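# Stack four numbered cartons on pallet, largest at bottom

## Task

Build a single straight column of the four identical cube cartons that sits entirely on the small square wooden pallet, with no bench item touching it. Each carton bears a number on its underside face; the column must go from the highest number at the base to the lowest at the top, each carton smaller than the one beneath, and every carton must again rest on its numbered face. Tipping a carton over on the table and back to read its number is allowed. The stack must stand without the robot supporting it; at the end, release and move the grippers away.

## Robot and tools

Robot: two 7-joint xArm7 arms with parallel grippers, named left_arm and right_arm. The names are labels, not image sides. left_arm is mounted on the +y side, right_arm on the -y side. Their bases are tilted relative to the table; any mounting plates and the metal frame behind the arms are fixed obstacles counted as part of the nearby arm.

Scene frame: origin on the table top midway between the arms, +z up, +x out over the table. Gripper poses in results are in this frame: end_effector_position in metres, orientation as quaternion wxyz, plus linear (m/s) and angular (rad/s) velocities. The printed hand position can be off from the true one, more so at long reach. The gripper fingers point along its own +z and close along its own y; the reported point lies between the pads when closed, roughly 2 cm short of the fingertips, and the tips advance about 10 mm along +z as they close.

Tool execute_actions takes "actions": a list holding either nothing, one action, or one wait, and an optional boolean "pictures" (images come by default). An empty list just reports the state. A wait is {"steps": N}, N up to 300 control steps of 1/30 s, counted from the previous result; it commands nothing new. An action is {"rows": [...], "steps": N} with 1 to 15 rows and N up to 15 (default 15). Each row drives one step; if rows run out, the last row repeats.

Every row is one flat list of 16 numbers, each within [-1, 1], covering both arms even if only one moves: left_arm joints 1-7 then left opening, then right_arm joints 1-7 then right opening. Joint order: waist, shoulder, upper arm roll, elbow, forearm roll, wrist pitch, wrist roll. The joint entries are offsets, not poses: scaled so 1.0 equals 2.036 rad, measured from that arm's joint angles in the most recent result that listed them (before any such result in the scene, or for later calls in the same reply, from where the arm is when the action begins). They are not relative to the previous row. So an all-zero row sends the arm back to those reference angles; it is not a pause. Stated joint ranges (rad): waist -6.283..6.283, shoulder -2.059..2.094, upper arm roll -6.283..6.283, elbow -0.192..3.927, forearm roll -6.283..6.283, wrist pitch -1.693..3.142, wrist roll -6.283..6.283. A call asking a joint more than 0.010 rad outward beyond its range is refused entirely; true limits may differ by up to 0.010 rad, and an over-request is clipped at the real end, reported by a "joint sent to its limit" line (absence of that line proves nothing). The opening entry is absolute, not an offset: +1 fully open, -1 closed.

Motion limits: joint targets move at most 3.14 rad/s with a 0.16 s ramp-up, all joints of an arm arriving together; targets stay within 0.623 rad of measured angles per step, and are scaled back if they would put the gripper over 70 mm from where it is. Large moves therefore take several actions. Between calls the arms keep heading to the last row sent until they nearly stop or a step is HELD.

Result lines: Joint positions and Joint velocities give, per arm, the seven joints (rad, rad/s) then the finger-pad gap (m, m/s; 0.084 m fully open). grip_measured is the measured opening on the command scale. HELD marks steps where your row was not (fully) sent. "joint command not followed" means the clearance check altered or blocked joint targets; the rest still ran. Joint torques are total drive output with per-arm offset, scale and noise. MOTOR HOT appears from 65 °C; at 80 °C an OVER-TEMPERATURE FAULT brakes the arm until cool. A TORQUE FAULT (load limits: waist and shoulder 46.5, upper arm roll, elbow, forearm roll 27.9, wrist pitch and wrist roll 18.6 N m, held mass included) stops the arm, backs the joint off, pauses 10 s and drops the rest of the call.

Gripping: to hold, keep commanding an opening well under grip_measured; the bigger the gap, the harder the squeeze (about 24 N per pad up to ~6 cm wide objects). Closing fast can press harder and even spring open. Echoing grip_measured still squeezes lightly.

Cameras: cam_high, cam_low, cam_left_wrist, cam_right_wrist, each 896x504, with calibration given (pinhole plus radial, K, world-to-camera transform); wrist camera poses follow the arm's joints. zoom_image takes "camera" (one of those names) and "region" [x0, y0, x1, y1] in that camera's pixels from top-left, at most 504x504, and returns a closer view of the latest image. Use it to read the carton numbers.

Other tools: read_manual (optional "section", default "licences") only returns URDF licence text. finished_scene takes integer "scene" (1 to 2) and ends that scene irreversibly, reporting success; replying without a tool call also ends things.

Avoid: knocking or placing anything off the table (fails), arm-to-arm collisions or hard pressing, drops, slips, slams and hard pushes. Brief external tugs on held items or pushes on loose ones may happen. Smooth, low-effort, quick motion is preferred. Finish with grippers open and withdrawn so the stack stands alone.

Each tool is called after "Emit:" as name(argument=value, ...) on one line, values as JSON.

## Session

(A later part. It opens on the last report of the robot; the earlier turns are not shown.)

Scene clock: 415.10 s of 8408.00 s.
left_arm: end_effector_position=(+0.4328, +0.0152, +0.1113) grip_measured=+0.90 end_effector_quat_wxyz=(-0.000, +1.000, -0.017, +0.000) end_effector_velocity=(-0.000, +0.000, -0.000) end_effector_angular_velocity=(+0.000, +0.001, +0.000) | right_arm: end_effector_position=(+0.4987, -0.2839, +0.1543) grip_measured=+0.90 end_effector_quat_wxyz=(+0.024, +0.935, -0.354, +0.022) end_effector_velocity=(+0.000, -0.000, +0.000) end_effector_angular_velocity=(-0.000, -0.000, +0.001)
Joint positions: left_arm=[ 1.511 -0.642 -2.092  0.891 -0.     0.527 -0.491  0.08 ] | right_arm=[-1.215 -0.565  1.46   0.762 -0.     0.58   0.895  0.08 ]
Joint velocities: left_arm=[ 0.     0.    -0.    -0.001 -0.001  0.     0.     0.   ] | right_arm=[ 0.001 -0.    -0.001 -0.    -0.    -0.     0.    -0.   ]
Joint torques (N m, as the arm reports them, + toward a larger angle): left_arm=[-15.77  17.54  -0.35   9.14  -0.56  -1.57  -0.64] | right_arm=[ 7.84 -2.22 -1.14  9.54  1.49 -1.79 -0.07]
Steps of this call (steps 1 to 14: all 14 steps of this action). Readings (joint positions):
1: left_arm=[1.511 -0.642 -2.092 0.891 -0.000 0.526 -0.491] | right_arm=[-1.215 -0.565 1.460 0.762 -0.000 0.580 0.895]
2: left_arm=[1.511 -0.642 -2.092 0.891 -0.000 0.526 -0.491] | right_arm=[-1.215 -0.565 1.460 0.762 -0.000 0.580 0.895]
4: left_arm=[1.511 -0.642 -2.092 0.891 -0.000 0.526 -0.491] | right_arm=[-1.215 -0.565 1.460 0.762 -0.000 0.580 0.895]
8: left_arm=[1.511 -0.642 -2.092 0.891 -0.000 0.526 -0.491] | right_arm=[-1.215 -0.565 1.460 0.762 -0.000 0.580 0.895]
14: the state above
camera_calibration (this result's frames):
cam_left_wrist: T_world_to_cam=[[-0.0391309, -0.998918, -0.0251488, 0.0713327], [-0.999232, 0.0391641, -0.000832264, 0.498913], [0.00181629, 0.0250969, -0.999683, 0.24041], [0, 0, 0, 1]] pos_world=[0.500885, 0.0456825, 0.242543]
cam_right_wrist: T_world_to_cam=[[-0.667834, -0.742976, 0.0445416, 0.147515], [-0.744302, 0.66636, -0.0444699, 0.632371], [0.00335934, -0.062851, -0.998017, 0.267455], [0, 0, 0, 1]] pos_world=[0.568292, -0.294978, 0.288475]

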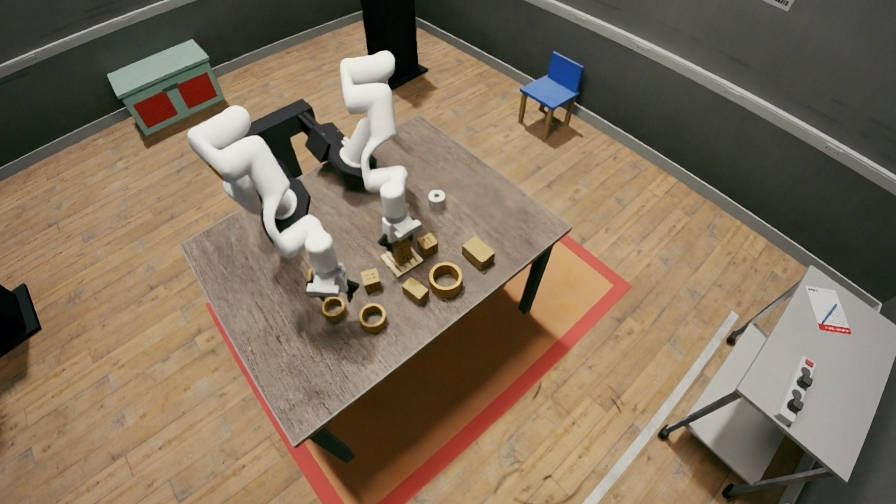

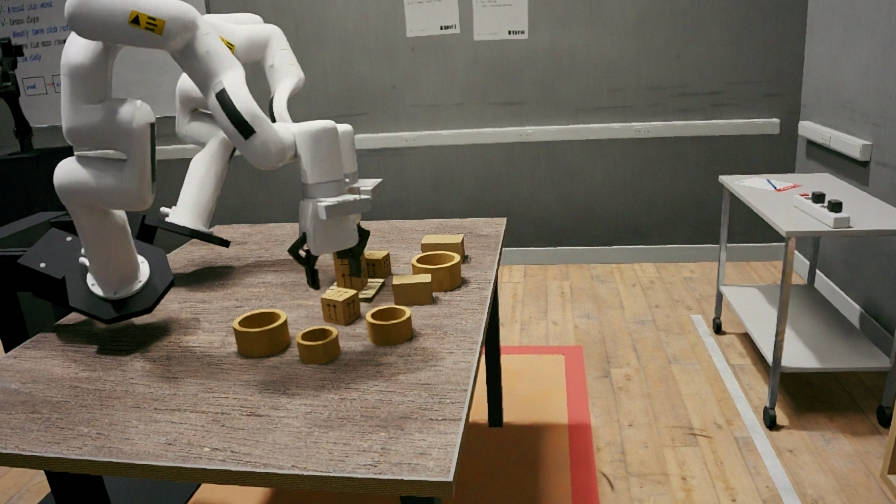

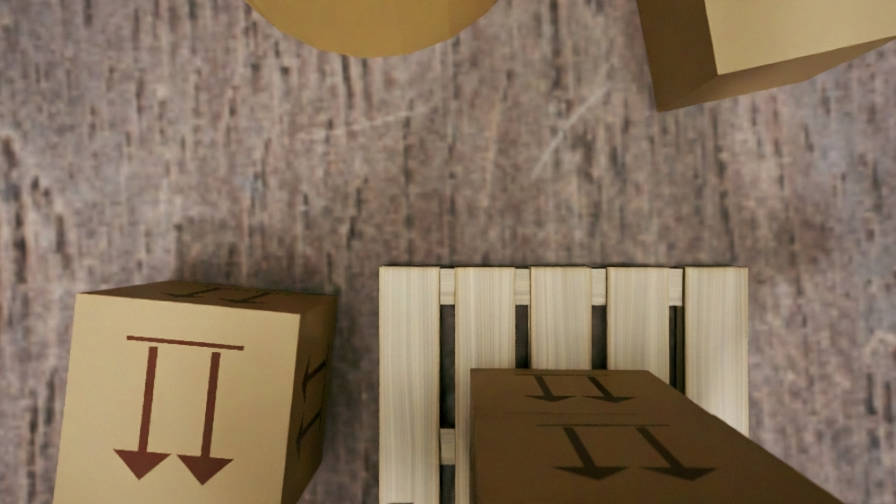

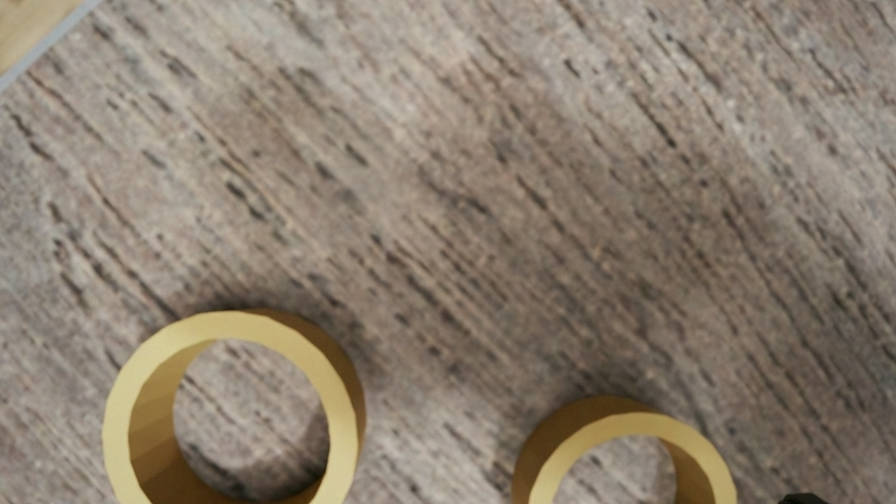

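Emit:
execute_actions(actions=[{"rows":[[-0.015,0.004,0.012,0.0,0,0.0105,0,0.9,0,0,0,0,0,0,0,0.9],[-0.033,0.009,0.027,0.001,0,0.023,0,0.9,0,0,0,0,0,0,0,0.9],[-0.051,0.014,0.042,0.002,0,0.036,0,0.9,0,0,0,0,0,0,0,0.9],[-0.069,0.019,0.057,0.004,0,0.049,0,0.9,0,0,0,0,0,0,0,0.9],[-0.085,0.023,0.07,0.005,0,0.06,0,0.9,0,0,0,0,0,0,0,0.9],[-0.0979,0.0266,0.0801,0.0062,0,0.0687,0,0.9,0,0,0,0,0,0,0,0.9],[-0.0979,0.0266,0.0801,0.0062,0,0.0687,0,0.9,0,0,0,0,0,0,0,0.9],[-0.0979,0.0266,0.0801,0.0062,0,0.0687,0,0.9,0,0,0,0,0,0,0,0.9],[-0.0979,0.0266,0.0801,0.0062,0,0.0687,0,0.9,0,0,0,0,0,0,0,0.9],[-0.1243,0.0555,0.2174,-0.0223,0,0.0603,-0.611,0.9,0,0,0,0,0,0,0,0.9],[-0.1243,0.0555,0.2174,-0.0223,0,0.0603,-0.611,0.9,0,0,0,0,0,0,0,0.9],[-0.1243,0.0555,0.2174,-0.0223,0,0.0603,-0.611,0.9,0,0,0,0,0,0,0,0.9],[-0.1243,0.0555,0.2174,-0.0223,0,0.0603,-0.611,0.9,0,0,0.03,0,0,0,0,0.9],[-0.1243,0.0555,0.2174,-0.0223,0,0.0603,-0.611,0.9,0,0,0.06,0,0,0,0,0.9],[-0.1243,0.0555,0.2174,-0.0223,0,0.0603,-0.611,0.9,0.0026,0.0009,0.1705,0,0,0.0024,0,0.9]],"steps":15}], pictures=false)

Emit:
execute_actions(actions=[{"steps":24}], pictures=false)

Emit:
execute_actions(actions=[{"rows":[[0.02,-0.001,-0.017,-0.002,0,-0.012,0,0.9,-0.015,-0.002,0.012,-0.001,0,-0.009,0,0.9],[0.045,-0.003,-0.038,-0.003,0,-0.026,0,0.9,-0.033,-0.005,0.028,-0.002,0,-0.02,0,0.9],[0.07,-0.006,-0.06,-0.0045,0,-0.04,0,0.9,-0.052,-0.009,0.043,-0.0025,0,-0.031,0,0.9],[0.095,-0.009,-0.081,-0.0055,0,-0.054,0,0.9,-0.07,-0.012,0.058,-0.003,0,-0.043,0,0.9],[0.12,-0.012,-0.103,-0.006,0,-0.068,0,0.9,-0.088,-0.016,0.074,-0.003,0,-0.054,0,0.9],[0.1399,-0.0148,-0.1199,-0.0064,0,-0.0801,0,0.9,-0.103,-0.0191,0.0861,-0.0032,0,-0.0629,0,0.9]],"steps":15}], pictures=false)

Emit:
execute_actions(actions=[{"steps":10}])

Scene clock: 462.63 s of 8408.00 s.
left_arm: end_effector_position=(+0.4401, +0.0370, +0.1622) grip_measured=+0.90 end_effector_quat_wxyz=(-0.001, +0.997, +0.076, +0.001) end_effector_velocity=(+0.118, +0.334, +0.006) end_effector_angular_velocity=(+0.027, -0.007, +2.584) | right_arm: end_effector_position=(+0.4979, -0.2795, +0.1537) grip_measured=+0.90 end_effector_quat_wxyz=(+0.024, +0.936, -0.350, +0.021) end_effector_velocity=(-0.034, +0.174, -0.019) end_effector_angular_velocity=(+0.067, +0.053, +0.369)
Joint positions: left_arm=[ 1.307 -0.578 -1.878  0.886 -0.     0.654 -0.629  0.08 ] | right_arm=[-1.216 -0.565  1.471  0.762 -0.     0.58   0.895  0.08 ]
Joint velocities: left_arm=[-0.157  0.176  0.862 -0.171 -0.002 -0.022 -1.839  0.   ] | right_arm=[-0.038  0.013  0.411  0.003  0.001 -0.001  0.001 -0.   ]
Joint torques (N m, as the arm reports them, + toward a larger angle): left_arm=[-10.39  12.99   2.28  10.28  -0.62  -1.58  -1.26] | right_arm=[12.28 -4.16  6.02  9.23  1.22 -1.99 -0.14]
Steps of this call (steps 1 to 15: the robot went on to your last target; steps 16 to 90: nothing new was sent; then 44.03 s passed at rest; steps 91 to 105: all 15 steps of this action). Readings (joint positions):
91: left_arm=[1.511 -0.642 -2.092 0.891 -0.000 0.527 -0.491] | right_arm=[-1.215 -0.565 1.460 0.762 -0.000 0.580 0.895]
92: left_arm=[1.509 -0.642 -2.090 0.891 -0.000 0.528 -0.491] | right_arm=[-1.215 -0.565 1.460 0.762 -0.000 0.580 0.895]
94: left_arm=[1.488 -0.637 -2.072 0.890 -0.000 0.545 -0.491] | right_arm=[-1.215 -0.565 1.460 0.762 -0.000 0.580 0.895]
98: left_arm=[1.388 -0.609 -1.991 0.898 -0.000 0.613 -0.491] | right_arm=[-1.215 -0.565 1.460 0.762 -0.000 0.580 0.895]
105: the state above

Scene clock: 463.43 s of 8408.00 s.
left_arm: end_effector_position=(+0.4624, +0.1221, +0.1646) grip_measured=+0.90 end_effector_quat_wxyz=(-0.000, +0.750, +0.662, +0.000) end_effector_velocity=(+0.000, +0.001, -0.000) end_effector_angular_velocity=(-0.001, -0.000, +0.023) | right_arm: end_effector_position=(+0.4438, -0.1314, +0.1498) grip_measured=+0.90 end_effector_quat_wxyz=(+0.001, +0.982, -0.189, +0.000) end_effector_velocity=(-0.001, +0.003, +0.001) end_effector_angular_velocity=(+0.001, -0.001, +0.008)
Joint positions: left_arm=[ 1.258 -0.529 -1.65   0.846 -0.     0.649 -1.733  0.08 ] | right_arm=[-1.21  -0.563  1.806  0.762 -0.     0.585  0.895  0.08 ]
Joint velocities: left_arm=[ 0.     0.001  0.003 -0.    -0.    -0.001 -0.02  -0.   ] | right_arm=[ 0.    -0.     0.007  0.001 -0.001 -0.    -0.    -0.   ]
Joint torques (N m, as the arm reports them, + toward a larger angle): left_arm=[-13.96   3.34  -0.34   9.8   -0.54  -1.45  -0.61] | right_arm=[ 8.32  1.87 -0.69  9.67  1.51 -1.79  0.04]
Steps of this call (steps 1 to 24: the robot went on to your last target). Readings (joint positions):
1: left_arm=[1.302 -0.572 -1.848 0.881 -0.000 0.653 -0.694] | right_arm=[-1.217 -0.564 1.490 0.762 -0.000 0.580 0.895]
2: left_arm=[1.297 -0.565 -1.818 0.876 -0.000 0.653 -0.762] | right_arm=[-1.217 -0.564 1.518 0.762 -0.000 0.581 0.895]
4: left_arm=[1.286 -0.554 -1.763 0.867 -0.000 0.652 -0.914] | right_arm=[-1.214 -0.565 1.579 0.762 -0.000 0.581 0.895]
8: left_arm=[1.268 -0.537 -1.687 0.853 -0.000 0.650 -1.264] | right_arm=[-1.211 -0.564 1.687 0.762 -0.000 0.583 0.895]
24: the state above

Scene clock: 463.93 s of 8408.00 s.
left_arm: end_effector_position=(+0.4624, +0.1226, +0.1062) grip_measured=+0.90 end_effector_quat_wxyz=(-0.001, +0.750, +0.662, +0.000) end_effector_velocity=(+0.009, -0.015, -0.009) end_effector_angular_velocity=(-0.024, -0.031, -0.017) | right_arm: end_effector_position=(+0.4440, -0.1316, +0.1060) grip_measured=+0.90 end_effector_quat_wxyz=(+0.001, +0.982, -0.189, +0.000) end_effector_velocity=(+0.004, +0.010, -0.007) end_effector_angular_velocity=(+0.018, -0.017, +0.012)
Joint positions: left_arm=[ 1.535 -0.559 -1.887  0.833 -0.     0.491 -1.733  0.08 ] | right_arm=[-1.414 -0.601  1.977  0.756 -0.     0.461  0.895  0.08 ]
Joint velocities: left_arm=[ 0.078 -0.005 -0.087  0.016 -0.001 -0.062 -0.     0.   ] | right_arm=[-0.052 -0.008  0.056  0.011 -0.    -0.043 -0.     0.   ]
Joint torques (N m, as the arm reports them, + toward a larger angle): left_arm=[-16.04  11.    -0.15   8.79  -0.64  -1.08  -0.7 ] | right_arm=[ 9.57  5.65 -0.56  8.5   1.53 -1.59 -0.37]
Steps of this call (steps 1 to 15: all 15 steps of this action). Readings (joint positions):
1: left_arm=[1.258 -0.529 -1.650 0.846 -0.000 0.649 -1.734] | right_arm=[-1.210 -0.563 1.806 0.762 -0.000 0.585 0.895]
2: left_arm=[1.260 -0.530 -1.652 0.846 -0.000 0.648 -1.734] | right_arm=[-1.212 -0.563 1.808 0.762 -0.000 0.584 0.895]
4: left_arm=[1.287 -0.531 -1.676 0.845 -0.000 0.631 -1.734] | right_arm=[-1.233 -0.567 1.827 0.762 -0.000 0.570 0.895]
8: left_arm=[1.420 -0.545 -1.789 0.837 -0.000 0.557 -1.733] | right_arm=[-1.336 -0.586 1.911 0.757 -0.000 0.508 0.895]
15: the state above

Scene clock: 464.27 s of 8408.00 s.
left_arm: end_effector_position=(+0.4624, +0.1221, +0.1047) grip_measured=+0.90 end_effector_quat_wxyz=(-0.000, +0.750, +0.662, +0.000) end_effector_velocity=(-0.001, +0.000, -0.001) end_effector_angular_velocity=(-0.001, +0.002, +0.002) | right_arm: end_effector_position=(+0.4439, -0.1314, +0.1049) grip_measured=+0.90 end_effector_quat_wxyz=(+0.001, +0.982, -0.189, +0.000) end_effector_velocity=(-0.001, -0.001, -0.001) end_effector_angular_velocity=(-0.002, +0.003, -0.000)
Joint positions: left_arm=[ 1.542 -0.559 -1.894  0.833 -0.     0.486 -1.733  0.08 ] | right_arm=[-1.419 -0.602  1.981  0.756 -0.     0.457  0.895  0.08 ]
Joint velocities: left_arm=[ 0.004  0.    -0.003 -0.001 -0.001 -0.001 -0.     0.   ] | right_arm=[-0.003 -0.002  0.002 -0.002  0.001 -0.    -0.     0.   ]
Joint torques (N m, as the arm reports them, + toward a larger angle): left_arm=[-15.21  10.89  -0.46   8.78  -0.56  -1.55  -0.52] | right_arm=[ 9.41  5.68 -0.15  8.19  1.59 -1.69  0.01]
Steps of this call (steps 1 to 10: the robot went on to your last target). Readings (joint positions):
1: left_arm=[1.537 -0.559 -1.889 0.833 -0.000 0.490 -1.733] | right_arm=[-1.415 -0.601 1.978 0.756 -0.000 0.460 0.895]
2: left_arm=[1.538 -0.559 -1.891 0.834 -0.000 0.488 -1.733] | right_arm=[-1.416 -0.601 1.979 0.756 -0.000 0.459 0.895]
4: left_arm=[1.540 -0.559 -1.893 0.833 -0.000 0.487 -1.733] | right_arm=[-1.418 -0.602 1.980 0.756 -0.000 0.458 0.895]
8: left_arm=[1.542 -0.559 -1.894 0.833 -0.000 0.486 -1.733] | right_arm=[-1.419 -0.602 1.981 0.756 -0.000 0.457 0.895]
10: the state above
camera_calibration (this result's frames):
cam_left_wrist: T_world_to_cam=[[0.991346, -0.128959, -0.0245435, -0.403706], [-0.12903, -0.99164, -0.00135447, 0.247771], [-0.0241637, 0.00450961, -0.999698, 0.2456], [0, 0, 0, 1]] pos_world=[0.438116, 0.19253, 0.235953]
cam_right_wrist: T_world_to_cam=[[-0.376444, -0.926304, 0.0158214, 0.0760527], [-0.926269, 0.376648, 0.0127673, 0.524479], [-0.0177855, -0.00984871, -0.999793, 0.244515], [0, 0, 0, 1]] pos_world=[0.518787, -0.124688, 0.236565]

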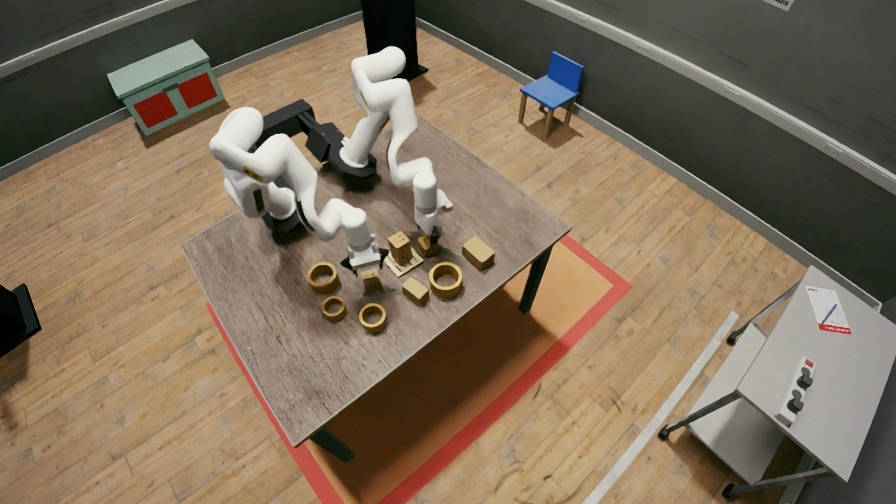

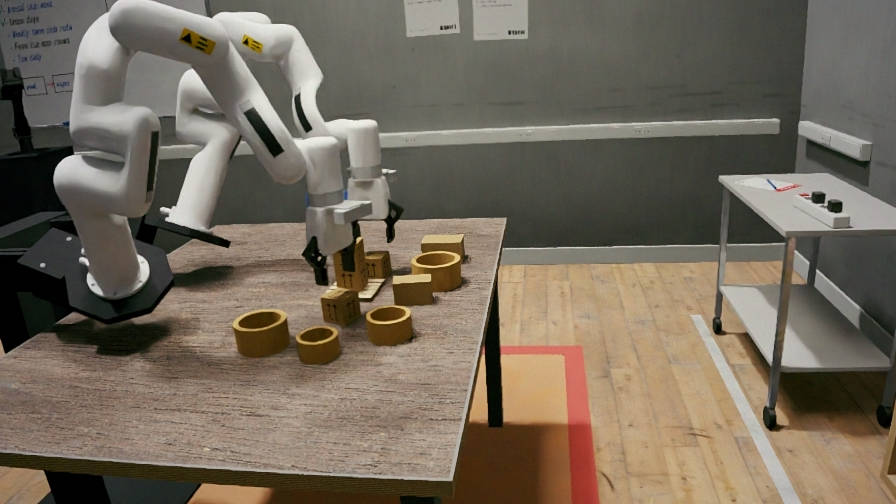

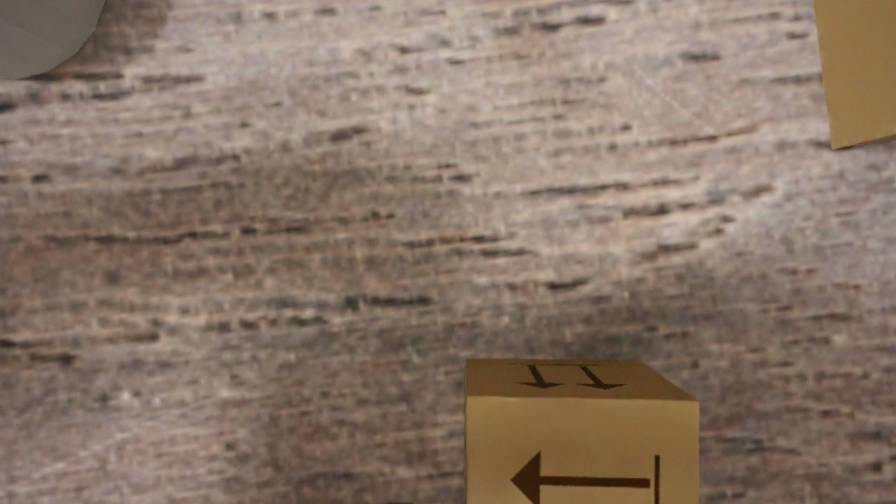

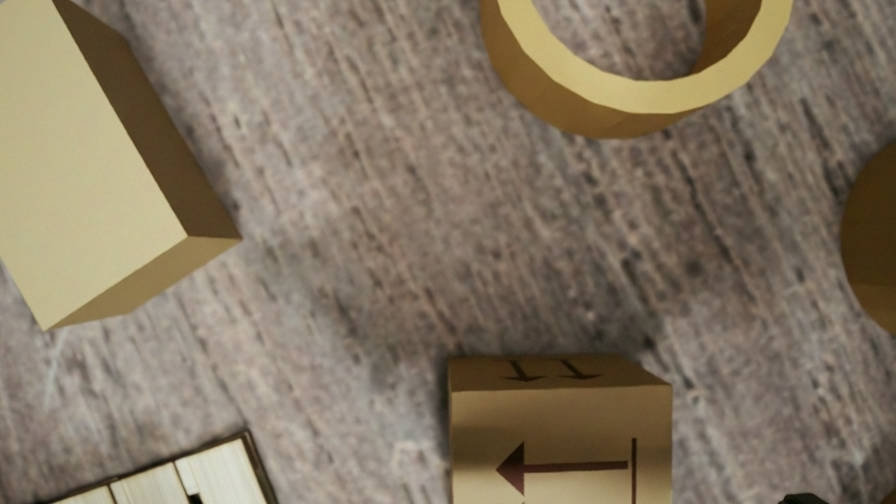

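Emit:
execute_actions(actions=[{"rows":[[0.018,-0.004,-0.015,0,0,-0.0105,0.003,0.9,-0.018,-0.005,0.015,0.001,0,-0.011,-0.004,0.9],[0.037,-0.008,-0.031,0,0,-0.021,0.005,0.9,-0.037,-0.011,0.03,0.002,0,-0.022,-0.008,0.9],[0.055,-0.012,-0.046,0,0,-0.032,0.006,0.9,-0.055,-0.016,0.045,0.003,0,-0.033,-0.01,0.9],[0.0739,-0.0164,-0.0615,0,0,-0.0426,0.006,0.9,-0.0732,-0.0218,0.0599,0.0039,0,-0.0437,-0.01,0.9],[0.0915,-0.022,-0.076,0.0023,0,-0.052,0.006,0.9,-0.0895,-0.0285,0.0727,0.0062,0,-0.0536,-0.01,0.9],[0.109,-0.0277,-0.0903,0.0046,0,-0.0613,0.006,0.9,-0.106,-0.0353,0.0855,0.0086,0,-0.0635,-0.01,0.9],[0.127,-0.0333,-0.1048,0.007,0,-0.0707,0.006,0.9,-0.122,-0.042,0.098,0.011,0,-0.0733,-0.01,0.9],[0.1444,-0.039,-0.1192,0.0093,0,-0.08,0.0064,0.9,-0.1385,-0.0488,0.111,0.0133,0,-0.0832,-0.01,0.9]],"steps":15}], pictures=false)

Emit:
execute_actions(actions=[{"steps":9}], pictures=false)

Emit:
execute_actions(actions=[{"rows":[[0,0,0,0,0,0,0,0.75,0,0,0,0,0,0,0,0.75],[0,0,0,0,0,0,0,0.62,0,0,0,0,0,0,0,0.62],[0,0,0,0,0,0,0,0.52,0,0,0,0,0,0,0,0.52],[0,0,0,0,0,0,0,0.44,0,0,0,0,0,0,0,0.44],[0,0,0,0,0,0,0,0.38,0,0,0,0,0,0,0,0.38],[0,0,0,0,0,0,0,0.32,0,0,0,0,0,0,0,0.32],[0,0,0,0,0,0,0,0.26,0,0,0,0,0,0,0,0.26],[0,0,0,0,0,0,0,0.18,0,0,0,0,0,0,0,0.18],[0,0,0,0,0,0,0,0.05,0,0,0,0,0,0,0,0.05],[0,0,0,0,0,0,0,-0.1,0,0,0,0,0,0,0,-0.1],[0,0,0,0,0,0,0,-0.3,0,0,0,0,0,0,0,-0.3]],"steps":15}])

Scene clock: 504.27 s of 8408.00 s.
left_arm: end_effector_position=(+0.4596, +0.1244, +0.0418) grip_measured=+0.90 end_effector_quat_wxyz=(-0.002, +0.753, +0.658, +0.000) end_effector_velocity=(+0.012, -0.015, -0.024) end_effector_angular_velocity=(-0.032, -0.035, -0.013) | right_arm: end_effector_position=(+0.4430, -0.1323, +0.0420) grip_measured=+0.90 end_effector_quat_wxyz=(+0.002, +0.984, -0.179, -0.001) end_effector_velocity=(+0.010, +0.018, -0.023) end_effector_angular_velocity=(+0.041, -0.030, +0.014)
Joint positions: left_arm=[ 1.823 -0.635 -2.125  0.849 -0.     0.332 -1.72   0.08 ] | right_arm=[-1.689 -0.697  2.197  0.78  -0.     0.296  0.875  0.08 ]
Joint velocities: left_arm=[ 0.143 -0.037 -0.133  0.039  0.001 -0.095  0.003  0.   ] | right_arm=[-0.13  -0.042  0.118  0.041 -0.002 -0.099 -0.003  0.   ]
Joint torques (N m, as the arm reports them, + toward a larger angle): left_arm=[-18.53  20.41  -0.19   7.75  -0.77  -1.41  -0.53] | right_arm=[11.07 10.23 -0.31  7.15  1.26 -1.35 -0.19]
Steps of this call (steps 1 to 15: the robot went on to your last target; steps 16 to 90: nothing new was sent; then 36.50 s passed at rest; steps 91 to 105: all 15 steps of this action). Readings (joint positions):
91: left_arm=[1.543 -0.560 -1.894 0.833 -0.000 0.486 -1.733] | right_arm=[-1.419 -0.602 1.981 0.756 -0.000 0.457 0.895]
92: left_arm=[1.545 -0.560 -1.896 0.833 -0.000 0.485 -1.733] | right_arm=[-1.422 -0.603 1.983 0.756 -0.000 0.455 0.894]
94: left_arm=[1.568 -0.565 -1.917 0.834 -0.000 0.470 -1.729] | right_arm=[-1.445 -0.609 2.003 0.758 -0.000 0.440 0.889]
98: left_arm=[1.676 -0.591 -2.005 0.835 -0.000 0.410 -1.723] | right_arm=[-1.551 -0.643 2.088 0.765 -0.000 0.378 0.878]
105: the state above

Scene clock: 504.57 s of 8408.00 s.
left_arm: end_effector_position=(+0.4604, +0.1230, +0.0398) grip_measured=+0.90 end_effector_quat_wxyz=(-0.000, +0.754, +0.657, +0.000) end_effector_velocity=(-0.001, +0.001, -0.002) end_effector_angular_velocity=(+0.001, +0.003, +0.002) | right_arm: end_effector_position=(+0.4435, -0.1309, +0.0400) grip_measured=+0.90 end_effector_quat_wxyz=(+0.000, +0.984, -0.179, +0.000) end_effector_velocity=(-0.001, -0.001, -0.002) end_effector_angular_velocity=(-0.002, +0.002, -0.000)
Joint positions: left_arm=[ 1.835 -0.638 -2.136  0.852 -0.     0.324 -1.72   0.08 ] | right_arm=[-1.7   -0.701  2.207  0.783 -0.     0.288  0.874  0.08 ]
Joint velocities: left_arm=[ 0.007 -0.002 -0.004 -0.001 -0.001 -0.002  0.    -0.   ] | right_arm=[-0.006 -0.004  0.004 -0.001  0.    -0.003 -0.    -0.   ]
Joint torques (N m, as the arm reports them, + toward a larger angle): left_arm=[-16.4   19.12  -0.68   7.52  -0.47  -1.55  -0.51] | right_arm=[10.05  9.87 -0.34  6.7   0.99 -1.71  0.09]
Steps of this call (steps 1 to 9: the robot went on to your last target). Readings (joint positions):
1: left_arm=[1.827 -0.636 -2.129 0.850 -0.000 0.329 -1.720] | right_arm=[-1.693 -0.698 2.200 0.781 -0.000 0.293 0.874]
2: left_arm=[1.830 -0.637 -2.131 0.851 -0.000 0.327 -1.720] | right_arm=[-1.695 -0.699 2.202 0.782 -0.000 0.292 0.874]
4: left_arm=[1.832 -0.638 -2.134 0.852 -0.000 0.325 -1.720] | right_arm=[-1.698 -0.700 2.205 0.783 -0.000 0.290 0.874]
8: left_arm=[1.835 -0.638 -2.136 0.852 -0.000 0.324 -1.720] | right_arm=[-1.700 -0.701 2.206 0.783 -0.000 0.288 0.874]
9: the state above

Scene clock: 505.07 s of 8408.00 s.
left_arm: end_effector_position=(+0.4605, +0.1230, +0.0399) grip_measured=+0.32 end_effector_quat_wxyz=(-0.000, +0.754, +0.657, +0.000) end_effector_velocity=(-0.000, -0.000, -0.000) end_effector_angular_velocity=(+0.001, +0.000, -0.001) | right_arm: end_effector_position=(+0.4436, -0.1308, +0.0401) grip_measured=+0.32 end_effector_quat_wxyz=(+0.000, +0.984, -0.179, +0.000) end_effector_velocity=(-0.000, -0.000, -0.000) end_effector_angular_velocity=(+0.000, +0.001, -0.001)
Joint positions: left_arm=[ 1.835 -0.638 -2.136  0.852 -0.     0.324 -1.72   0.058] | right_arm=[-1.7   -0.701  2.207  0.783 -0.     0.288  0.874  0.058]
Joint velocities: left_arm=[ 0.    -0.    -0.    -0.     0.001  0.    -0.     0.   ] | right_arm=[-0.001  0.001  0.001 -0.     0.001  0.    -0.    -0.   ]
Joint torques (N m, as the arm reports them, + toward a larger angle): left_arm=[-15.66  18.68  -0.58   7.16  -0.62  -1.42  -0.59] | right_arm=[ 9.79  9.14 -0.74  6.19  0.97 -1.88 -0.06]
Steps of this call (steps 1 to 15: all 15 steps of this action). Readings (joint positions):
1: left_arm=[1.835 -0.639 -2.136 0.852 -0.000 0.324 -1.720] | right_arm=[-1.700 -0.701 2.207 0.783 -0.000 0.288 0.874]
2: left_arm=[1.835 -0.639 -2.136 0.852 -0.000 0.324 -1.720] | right_arm=[-1.700 -0.701 2.207 0.783 -0.000 0.288 0.874]
4: left_arm=[1.835 -0.638 -2.136 0.852 -0.000 0.324 -1.720] | right_arm=[-1.700 -0.701 2.207 0.783 -0.000 0.288 0.874]
8: left_arm=[1.835 -0.638 -2.136 0.852 -0.000 0.324 -1.720] | right_arm=[-1.700 -0.701 2.207 0.783 -0.000 0.288 0.874]
15: the state above
camera_calibration (this result's frames):
cam_left_wrist: T_world_to_cam=[[0.989654, -0.141289, -0.0249365, -0.400915], [-0.141367, -0.989956, -0.00140074, 0.253787], [-0.0244882, 0.00491145, -0.999688, 0.180789], [0, 0, 0, 1]] pos_world=[0.437071, 0.193705, 0.171091]
cam_right_wrist: T_world_to_cam=[[-0.356505, -0.93417, 0.0152024, 0.0675832], [-0.934126, 0.356702, 0.0131381, 0.525674], [-0.017696, -0.00951718, -0.999798, 0.179687], [0, 0, 0, 1]] pos_world=[0.518319, -0.122665, 0.171717]

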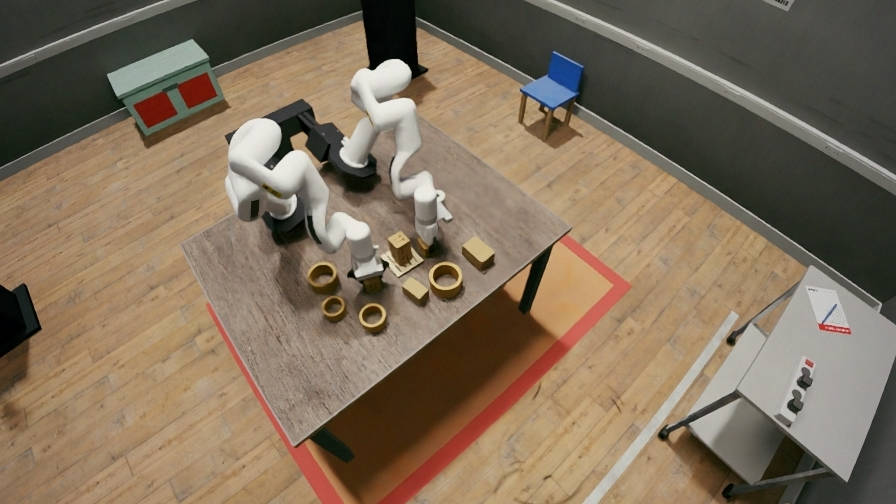

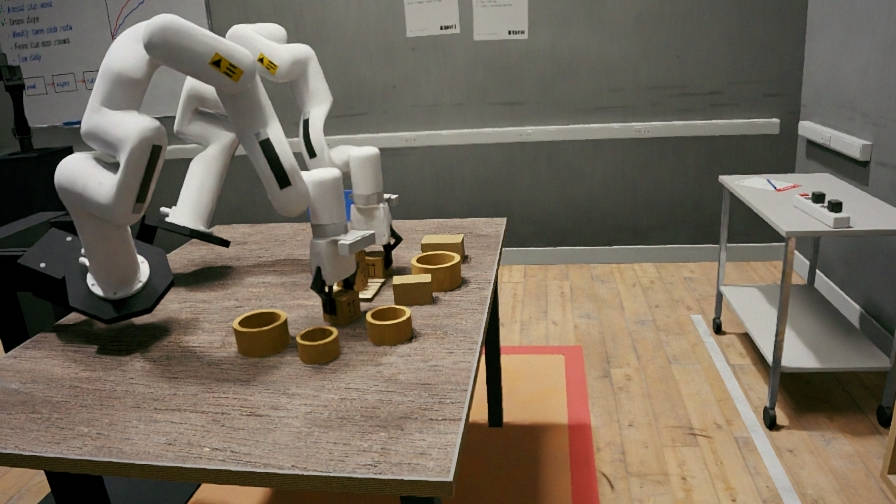

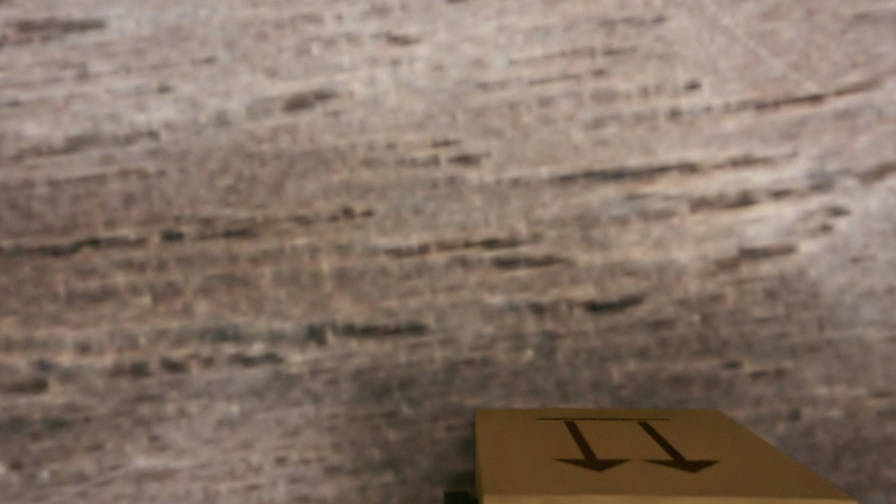

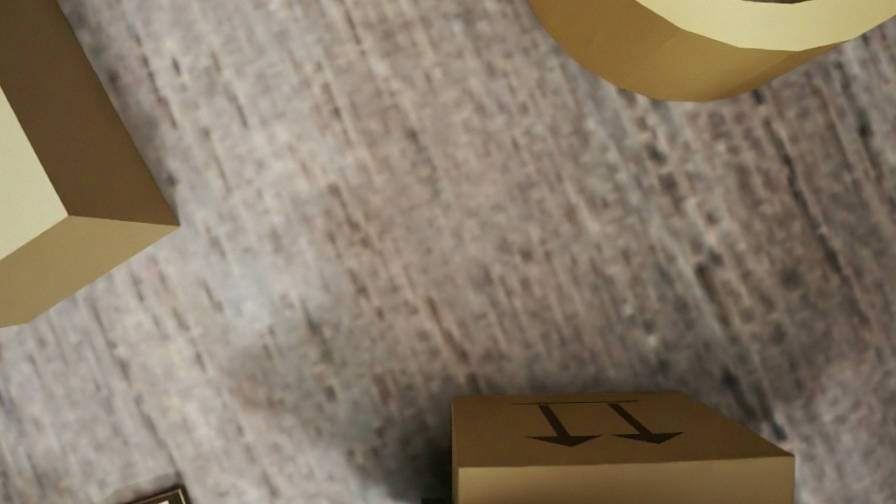

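Emit:
execute_actions(actions=[{"rows":[[-0.012,0.004,0.01,-0.002,0,0.006,0,-0.3,0.011,0.005,-0.009,-0.002,0,0.007,0,-0.3],[-0.03,0.01,0.025,-0.004,0,0.016,0,-0.3,0.028,0.012,-0.022,-0.004,0,0.017,0,-0.3],[-0.05,0.016,0.041,-0.007,0,0.026,0,-0.3,0.046,0.019,-0.036,-0.007,0,0.028,0,-0.3],[-0.07,0.0224,0.0574,-0.0092,0,0.037,0,-0.3,0.0648,0.0268,-0.0511,-0.0093,0,0.0393,0,-0.3],[-0.0945,0.028,0.078,-0.0093,0,0.051,0,-0.3,0.089,0.034,-0.071,-0.011,0,0.054,0,-0.3],[-0.119,0.033,0.0985,-0.0094,0,0.0655,0,-0.3,0.1135,0.041,-0.0905,-0.012,0,0.068,0,-0.3],[-0.1436,0.0387,0.1191,-0.0095,0,0.0799,0,-0.3,0.1378,0.0486,-0.1103,-0.0136,0,0.0829,0,-0.3],[-0.167,0.042,0.139,-0.009,0,0.093,0,-0.3,0.1635,0.0534,-0.1318,-0.013,0,0.0986,0,-0.3],[-0.19,0.045,0.159,-0.008,0,0.1066,0,-0.3,0.189,0.058,-0.1533,-0.012,0,0.1143,0,-0.3],[-0.2135,0.0475,0.179,-0.007,0,0.12,0,-0.3,0.215,0.063,-0.175,-0.011,0,0.13,0,-0.3],[-0.237,0.05,0.199,-0.006,0,0.133,0,-0.3,0.2408,0.0677,-0.1964,-0.0104,0,0.1458,0,-0.3],[-0.26,0.052,0.219,-0.0045,0,0.1466,0,-0.3,0.2637,0.07,-0.216,-0.008,0,0.16,0,-0.3],[-0.2834,0.0535,0.239,-0.0031,0,0.16,0,-0.3,0.2865,0.0727,-0.2357,-0.006,0,0.175,0,-0.3],[-0.2834,0.0535,0.239,-0.0031,0,0.16,0,-0.3,0.3094,0.0751,-0.2554,-0.0034,0,0.1901,0,-0.3]],"steps":15}], pictures=false)

Emit:
execute_actions(actions=[{"steps":8}], pictures=false)

Emit:
execute_actions(actions=[{"rows":[[-0.04,0.007,0.14,-0.03,0,0.05,0.05,-0.3,-0.02,0.01,-0.08,-0.01,0.03,0.08,0,-0.3],[-0.04,0.007,0.14,-0.03,0,0.05,0.05,-0.3,-0.02,0.01,-0.08,-0.01,0.03,0.08,0,-0.3],[-0.04,0.007,0.14,-0.03,0,0.05,0.05,-0.3,-0.02,0.01,-0.08,-0.01,0.03,0.08,0,-0.3],[-0.04,0.007,0.14,-0.03,0,0.05,0.05,-0.3,-0.02,0.01,-0.08,-0.01,0.03,0.08,0,-0.3],[-0.04,0.007,0.14,-0.03,0,0.05,0.05,-0.3,-0.02,0.01,-0.08,-0.01,0.03,0.08,0,-0.3],[-0.04,0.007,0.14,-0.03,0,0.05,0.05,-0.3,-0.02,0.01,-0.08,-0.01,0.03,0.08,0,-0.3],[-0.1394,0.0236,0.4747,-0.1076,-0.6631,0.4525,0.2554,-0.3,-0.1547,0.1061,-0.3188,-0.0734,0.6002,0.4401,0,-0.3]],"steps":15}], pictures=false)

Emit:
execute_actions(actions=[{"steps":24}])

Scene clock: 542.87 s of 8408.00 s.
left_arm: end_effector_position=(+0.4645, +0.1225, +0.1354) grip_measured=+0.32 end_effector_quat_wxyz=(-0.001, +0.754, +0.657, +0.003) end_effector_velocity=(+0.003, -0.008, +0.283) end_effector_angular_velocity=(-0.022, -0.014, -0.002) | right_arm: end_effector_position=(+0.4460, -0.1311, +0.1391) grip_measured=+0.32 end_effector_quat_wxyz=(+0.002, +0.984, -0.179, +0.003) end_effector_velocity=(-0.004, +0.002, +0.314) end_effector_angular_velocity=(+0.013, +0.005, -0.003)
Joint positions: left_arm=[ 1.399 -0.544 -1.771  0.84  -0.     0.568 -1.72   0.058] | right_arm=[-1.264 -0.576  1.851  0.763 -0.     0.552  0.874  0.058]
Joint velocities: left_arm=[-1.32   0.155  1.122  0.064  0.     0.745 -0.     0.   ] | right_arm=[ 1.449  0.243 -1.215  0.073 -0.     0.897 -0.     0.   ]
Joint torques (N m, as the arm reports them, + toward a larger angle): left_arm=[-10.49   6.8   -0.96   9.18  -0.67  -1.71  -0.61] | right_arm=[ 8.34  2.39 -0.43  9.13  1.06 -1.78 -0.18]
Steps of this call (steps 1 to 15: the robot went on to your last target; steps 16 to 90: nothing new was sent; then 34.30 s passed at rest; steps 91 to 105: all 15 steps of this action). Readings (joint positions):
91: left_arm=[1.835 -0.638 -2.136 0.852 -0.000 0.324 -1.720] | right_arm=[-1.700 -0.701 2.207 0.783 -0.000 0.288 0.874]
92: left_arm=[1.833 -0.638 -2.134 0.852 -0.000 0.325 -1.720] | right_arm=[-1.698 -0.700 2.205 0.782 -0.000 0.290 0.874]
94: left_arm=[1.814 -0.632 -2.117 0.847 -0.000 0.337 -1.720] | right_arm=[-1.680 -0.693 2.190 0.778 -0.000 0.302 0.874]
98: left_arm=[1.704 -0.600 -2.027 0.837 -0.000 0.395 -1.720] | right_arm=[-1.576 -0.653 2.107 0.766 -0.000 0.364 0.874]
105: the state above

Scene clock: 543.13 s of 8408.00 s.
left_arm: end_effector_position=(+0.4622, +0.1229, +0.1627) grip_measured=+0.32 end_effector_quat_wxyz=(-0.001, +0.754, +0.657, +0.000) end_effector_velocity=(-0.005, +0.007, +0.010) end_effector_angular_velocity=(+0.003, +0.016, +0.012) | right_arm: end_effector_position=(+0.4432, -0.1319, +0.1779) grip_measured=+0.32 end_effector_quat_wxyz=(+0.001, +0.984, -0.180, -0.001) end_effector_velocity=(-0.010, -0.013, +0.013) end_effector_angular_velocity=(-0.014, +0.036, -0.017)
Joint positions: left_arm=[ 1.265 -0.53  -1.655  0.845 -0.     0.646 -1.72   0.058] | right_arm=[-1.081 -0.549  1.696  0.775 -0.     0.669  0.874  0.058]
Joint velocities: left_arm=[-0.065  0.006  0.067 -0.004 -0.001  0.046 -0.     0.   ] | right_arm=[ 0.099  0.014 -0.101 -0.011 -0.     0.08  -0.     0.   ]
Joint torques (N m, as the arm reports them, + toward a larger angle): left_arm=[-14.     3.45  -0.54  10.29  -0.58  -1.6   -0.62] | right_arm=[ 7.74  0.65  0.02 10.23  1.17 -2.23 -0.03]
Steps of this call (steps 1 to 8: the robot went on to your last target). Readings (joint positions):
1: left_arm=[1.358 -0.540 -1.736 0.842 -0.000 0.591 -1.720] | right_arm=[-1.216 -0.569 1.811 0.766 -0.000 0.582 0.874]
2: left_arm=[1.325 -0.536 -1.708 0.845 -0.000 0.609 -1.720] | right_arm=[-1.174 -0.562 1.776 0.770 -0.000 0.608 0.874]
4: left_arm=[1.287 -0.532 -1.677 0.847 -0.000 0.630 -1.720] | right_arm=[-1.116 -0.554 1.727 0.775 -0.000 0.643 0.874]
8: the state above

Scene clock: 543.63 s of 8408.00 s.
left_arm: end_effector_position=(+0.3669, +0.2262, +0.1508) grip_measured=+0.32 end_effector_quat_wxyz=(-0.061, +0.654, +0.734, -0.175) end_effector_velocity=(-0.382, +0.066, +0.031) end_effector_angular_velocity=(-1.285, +1.250, +1.288) | right_arm: end_effector_position=(+0.3684, -0.2615, +0.1363) grip_measured=+0.32 end_effector_quat_wxyz=(+0.021, +0.866, -0.438, -0.242) end_effector_velocity=(-0.342, -0.138, -0.035) end_effector_angular_velocity=(+0.723, +1.693, -1.990)
Joint positions: left_arm=[ 1.128 -0.507 -1.226  0.739 -0.233  0.955 -1.489  0.058] | right_arm=[-1.199 -0.473  1.409  0.718  0.249  0.997  0.874  0.058]
Joint velocities: left_arm=[-0.377  0.067  1.353 -0.293 -1.344  1.343  0.752 -0.   ] | right_arm=[-0.419  0.299 -0.771 -0.19   1.17   1.163 -0.    -0.   ]
Joint torques (N m, as the arm reports them, + toward a larger angle): left_arm=[-11.36  -7.     0.19   9.09  -1.59  -0.62  -0.52] | right_arm=[ 6.84 -3.1  -0.68  7.12  1.92  0.21 -0.27]
Steps of this call (steps 1 to 15: all 15 steps of this action). Readings (joint positions):
1: left_arm=[1.264 -0.530 -1.654 0.845 -0.000 0.647 -1.720] | right_arm=[-1.078 -0.549 1.693 0.774 -0.000 0.671 0.874]
2: left_arm=[1.261 -0.530 -1.650 0.844 -0.000 0.649 -1.719] | right_arm=[-1.077 -0.549 1.689 0.774 0.001 0.675 0.874]
4: left_arm=[1.249 -0.529 -1.618 0.836 -0.000 0.662 -1.706] | right_arm=[-1.083 -0.545 1.661 0.772 0.013 0.709 0.874]
8: left_arm=[1.215 -0.521 -1.474 0.805 -0.002 0.712 -1.655] | right_arm=[-1.115 -0.532 1.564 0.757 0.049 0.796 0.874]
15: the state above

Scene clock: 544.43 s of 8408.00 s.
left_arm: end_effector_position=(+0.4129, +0.1602, +0.3028) grip_measured=+0.32 end_effector_quat_wxyz=(+0.358, +0.242, +0.710, -0.556) end_effector_velocity=(+0.011, +0.004, +0.011) end_effector_angular_velocity=(-0.044, -0.021, +0.053) | right_arm: end_effector_position=(+0.4037, -0.2410, +0.2273) grip_measured=+0.32 end_effector_quat_wxyz=(+0.348, -0.325, +0.674, +0.565) end_effector_velocity=(+0.004, -0.003, +0.001) end_effector_angular_velocity=(+0.010, +0.001, -0.025)
Joint positions: left_arm=[ 0.982 -0.482 -0.691  0.626 -1.344  1.565 -1.201  0.058] | right_arm=[-1.395 -0.334  1.048  0.625  1.219  1.564  0.874  0.058]
Joint velocities: left_arm=[-0.004  0.     0.015 -0.005 -0.061  0.018  0.008 -0.   ] | right_arm=[-0.005  0.003 -0.007 -0.001  0.017  0.006 -0.    -0.   ]
Joint torques (N m, as the arm reports them, + toward a larger angle): left_arm=[ -7.44 -15.78  -0.52   8.47  -1.74   0.98  -0.64] | right_arm=[ 4.79 -7.79  0.09  6.01  1.72  1.87 -0.27]
Steps of this call (steps 1 to 24: the robot went on to your last target). Readings (joint positions):
1: left_arm=[1.115 -0.505 -1.179 0.729 -0.280 1.002 -1.463] | right_arm=[-1.214 -0.463 1.382 0.711 0.291 1.038 0.874]
2: left_arm=[1.102 -0.502 -1.130 0.719 -0.332 1.054 -1.437] | right_arm=[-1.230 -0.451 1.352 0.704 0.341 1.087 0.874]
4: left_arm=[1.075 -0.498 -1.027 0.697 -0.456 1.170 -1.382] | right_arm=[-1.273 -0.421 1.273 0.684 0.479 1.213 0.874]
8: left_arm=[1.026 -0.489 -0.848 0.657 -0.754 1.379 -1.287] | right_arm=[-1.356 -0.362 1.121 0.641 0.830 1.440 0.874]
24: the state above
camera_calibration (this result's frames):
cam_left_wrist: T_world_to_cam=[[0.750672, 0.241093, -0.615114, -0.125909], [0.622988, 0.05165, 0.780525, -0.434945], [0.21995, -0.969127, -0.111426, 0.228436], [0, 0, 0, 1]] pos_world=[0.315237, 0.274204, 0.28749]
cam_right_wrist: T_world_to_cam=[[-0.829639, 0.135026, 0.541727, 0.276644], [0.550026, 0.0312403, 0.834563, -0.339082], [0.0957642, 0.990349, -0.100186, 0.355767], [0, 0, 0, 1]] pos_world=[0.381948, -0.379095, 0.168763]

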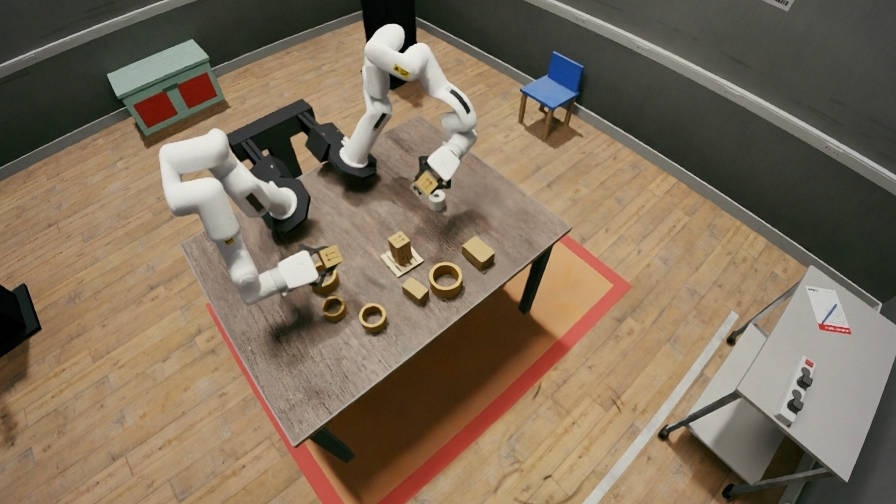

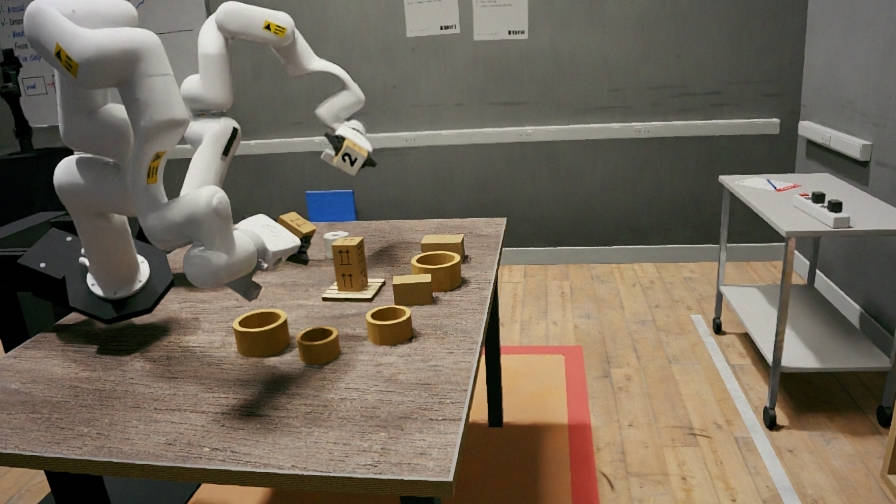

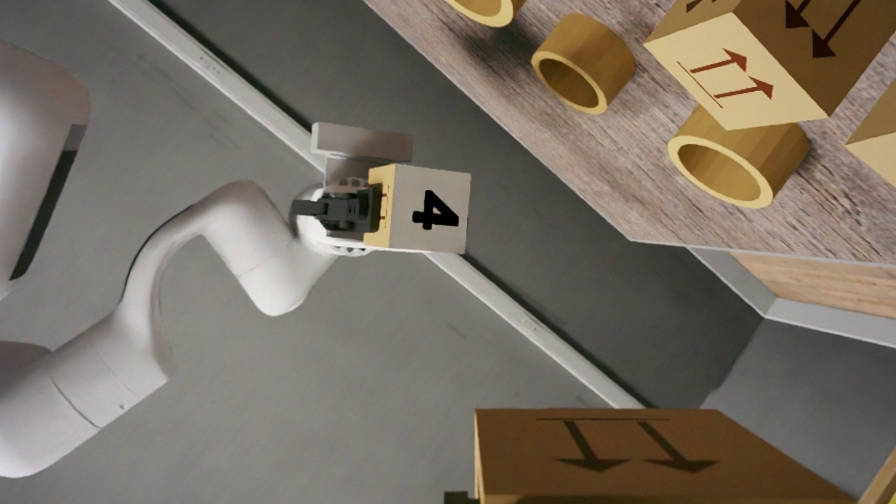

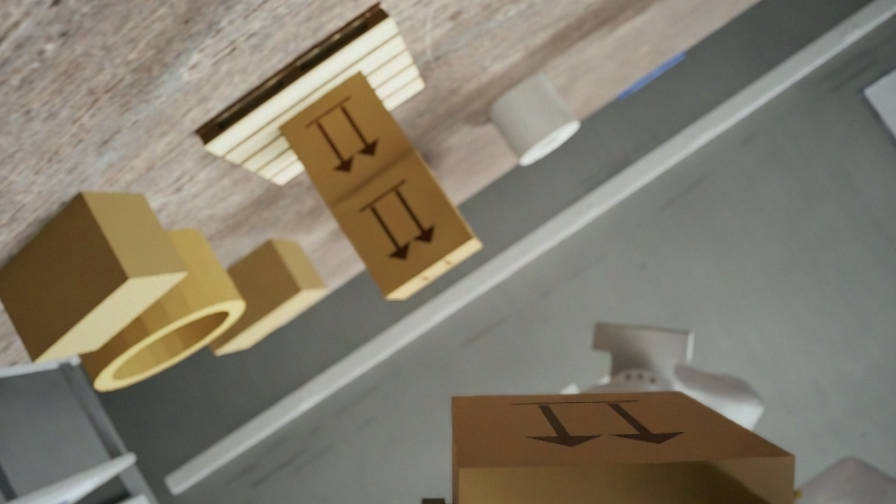

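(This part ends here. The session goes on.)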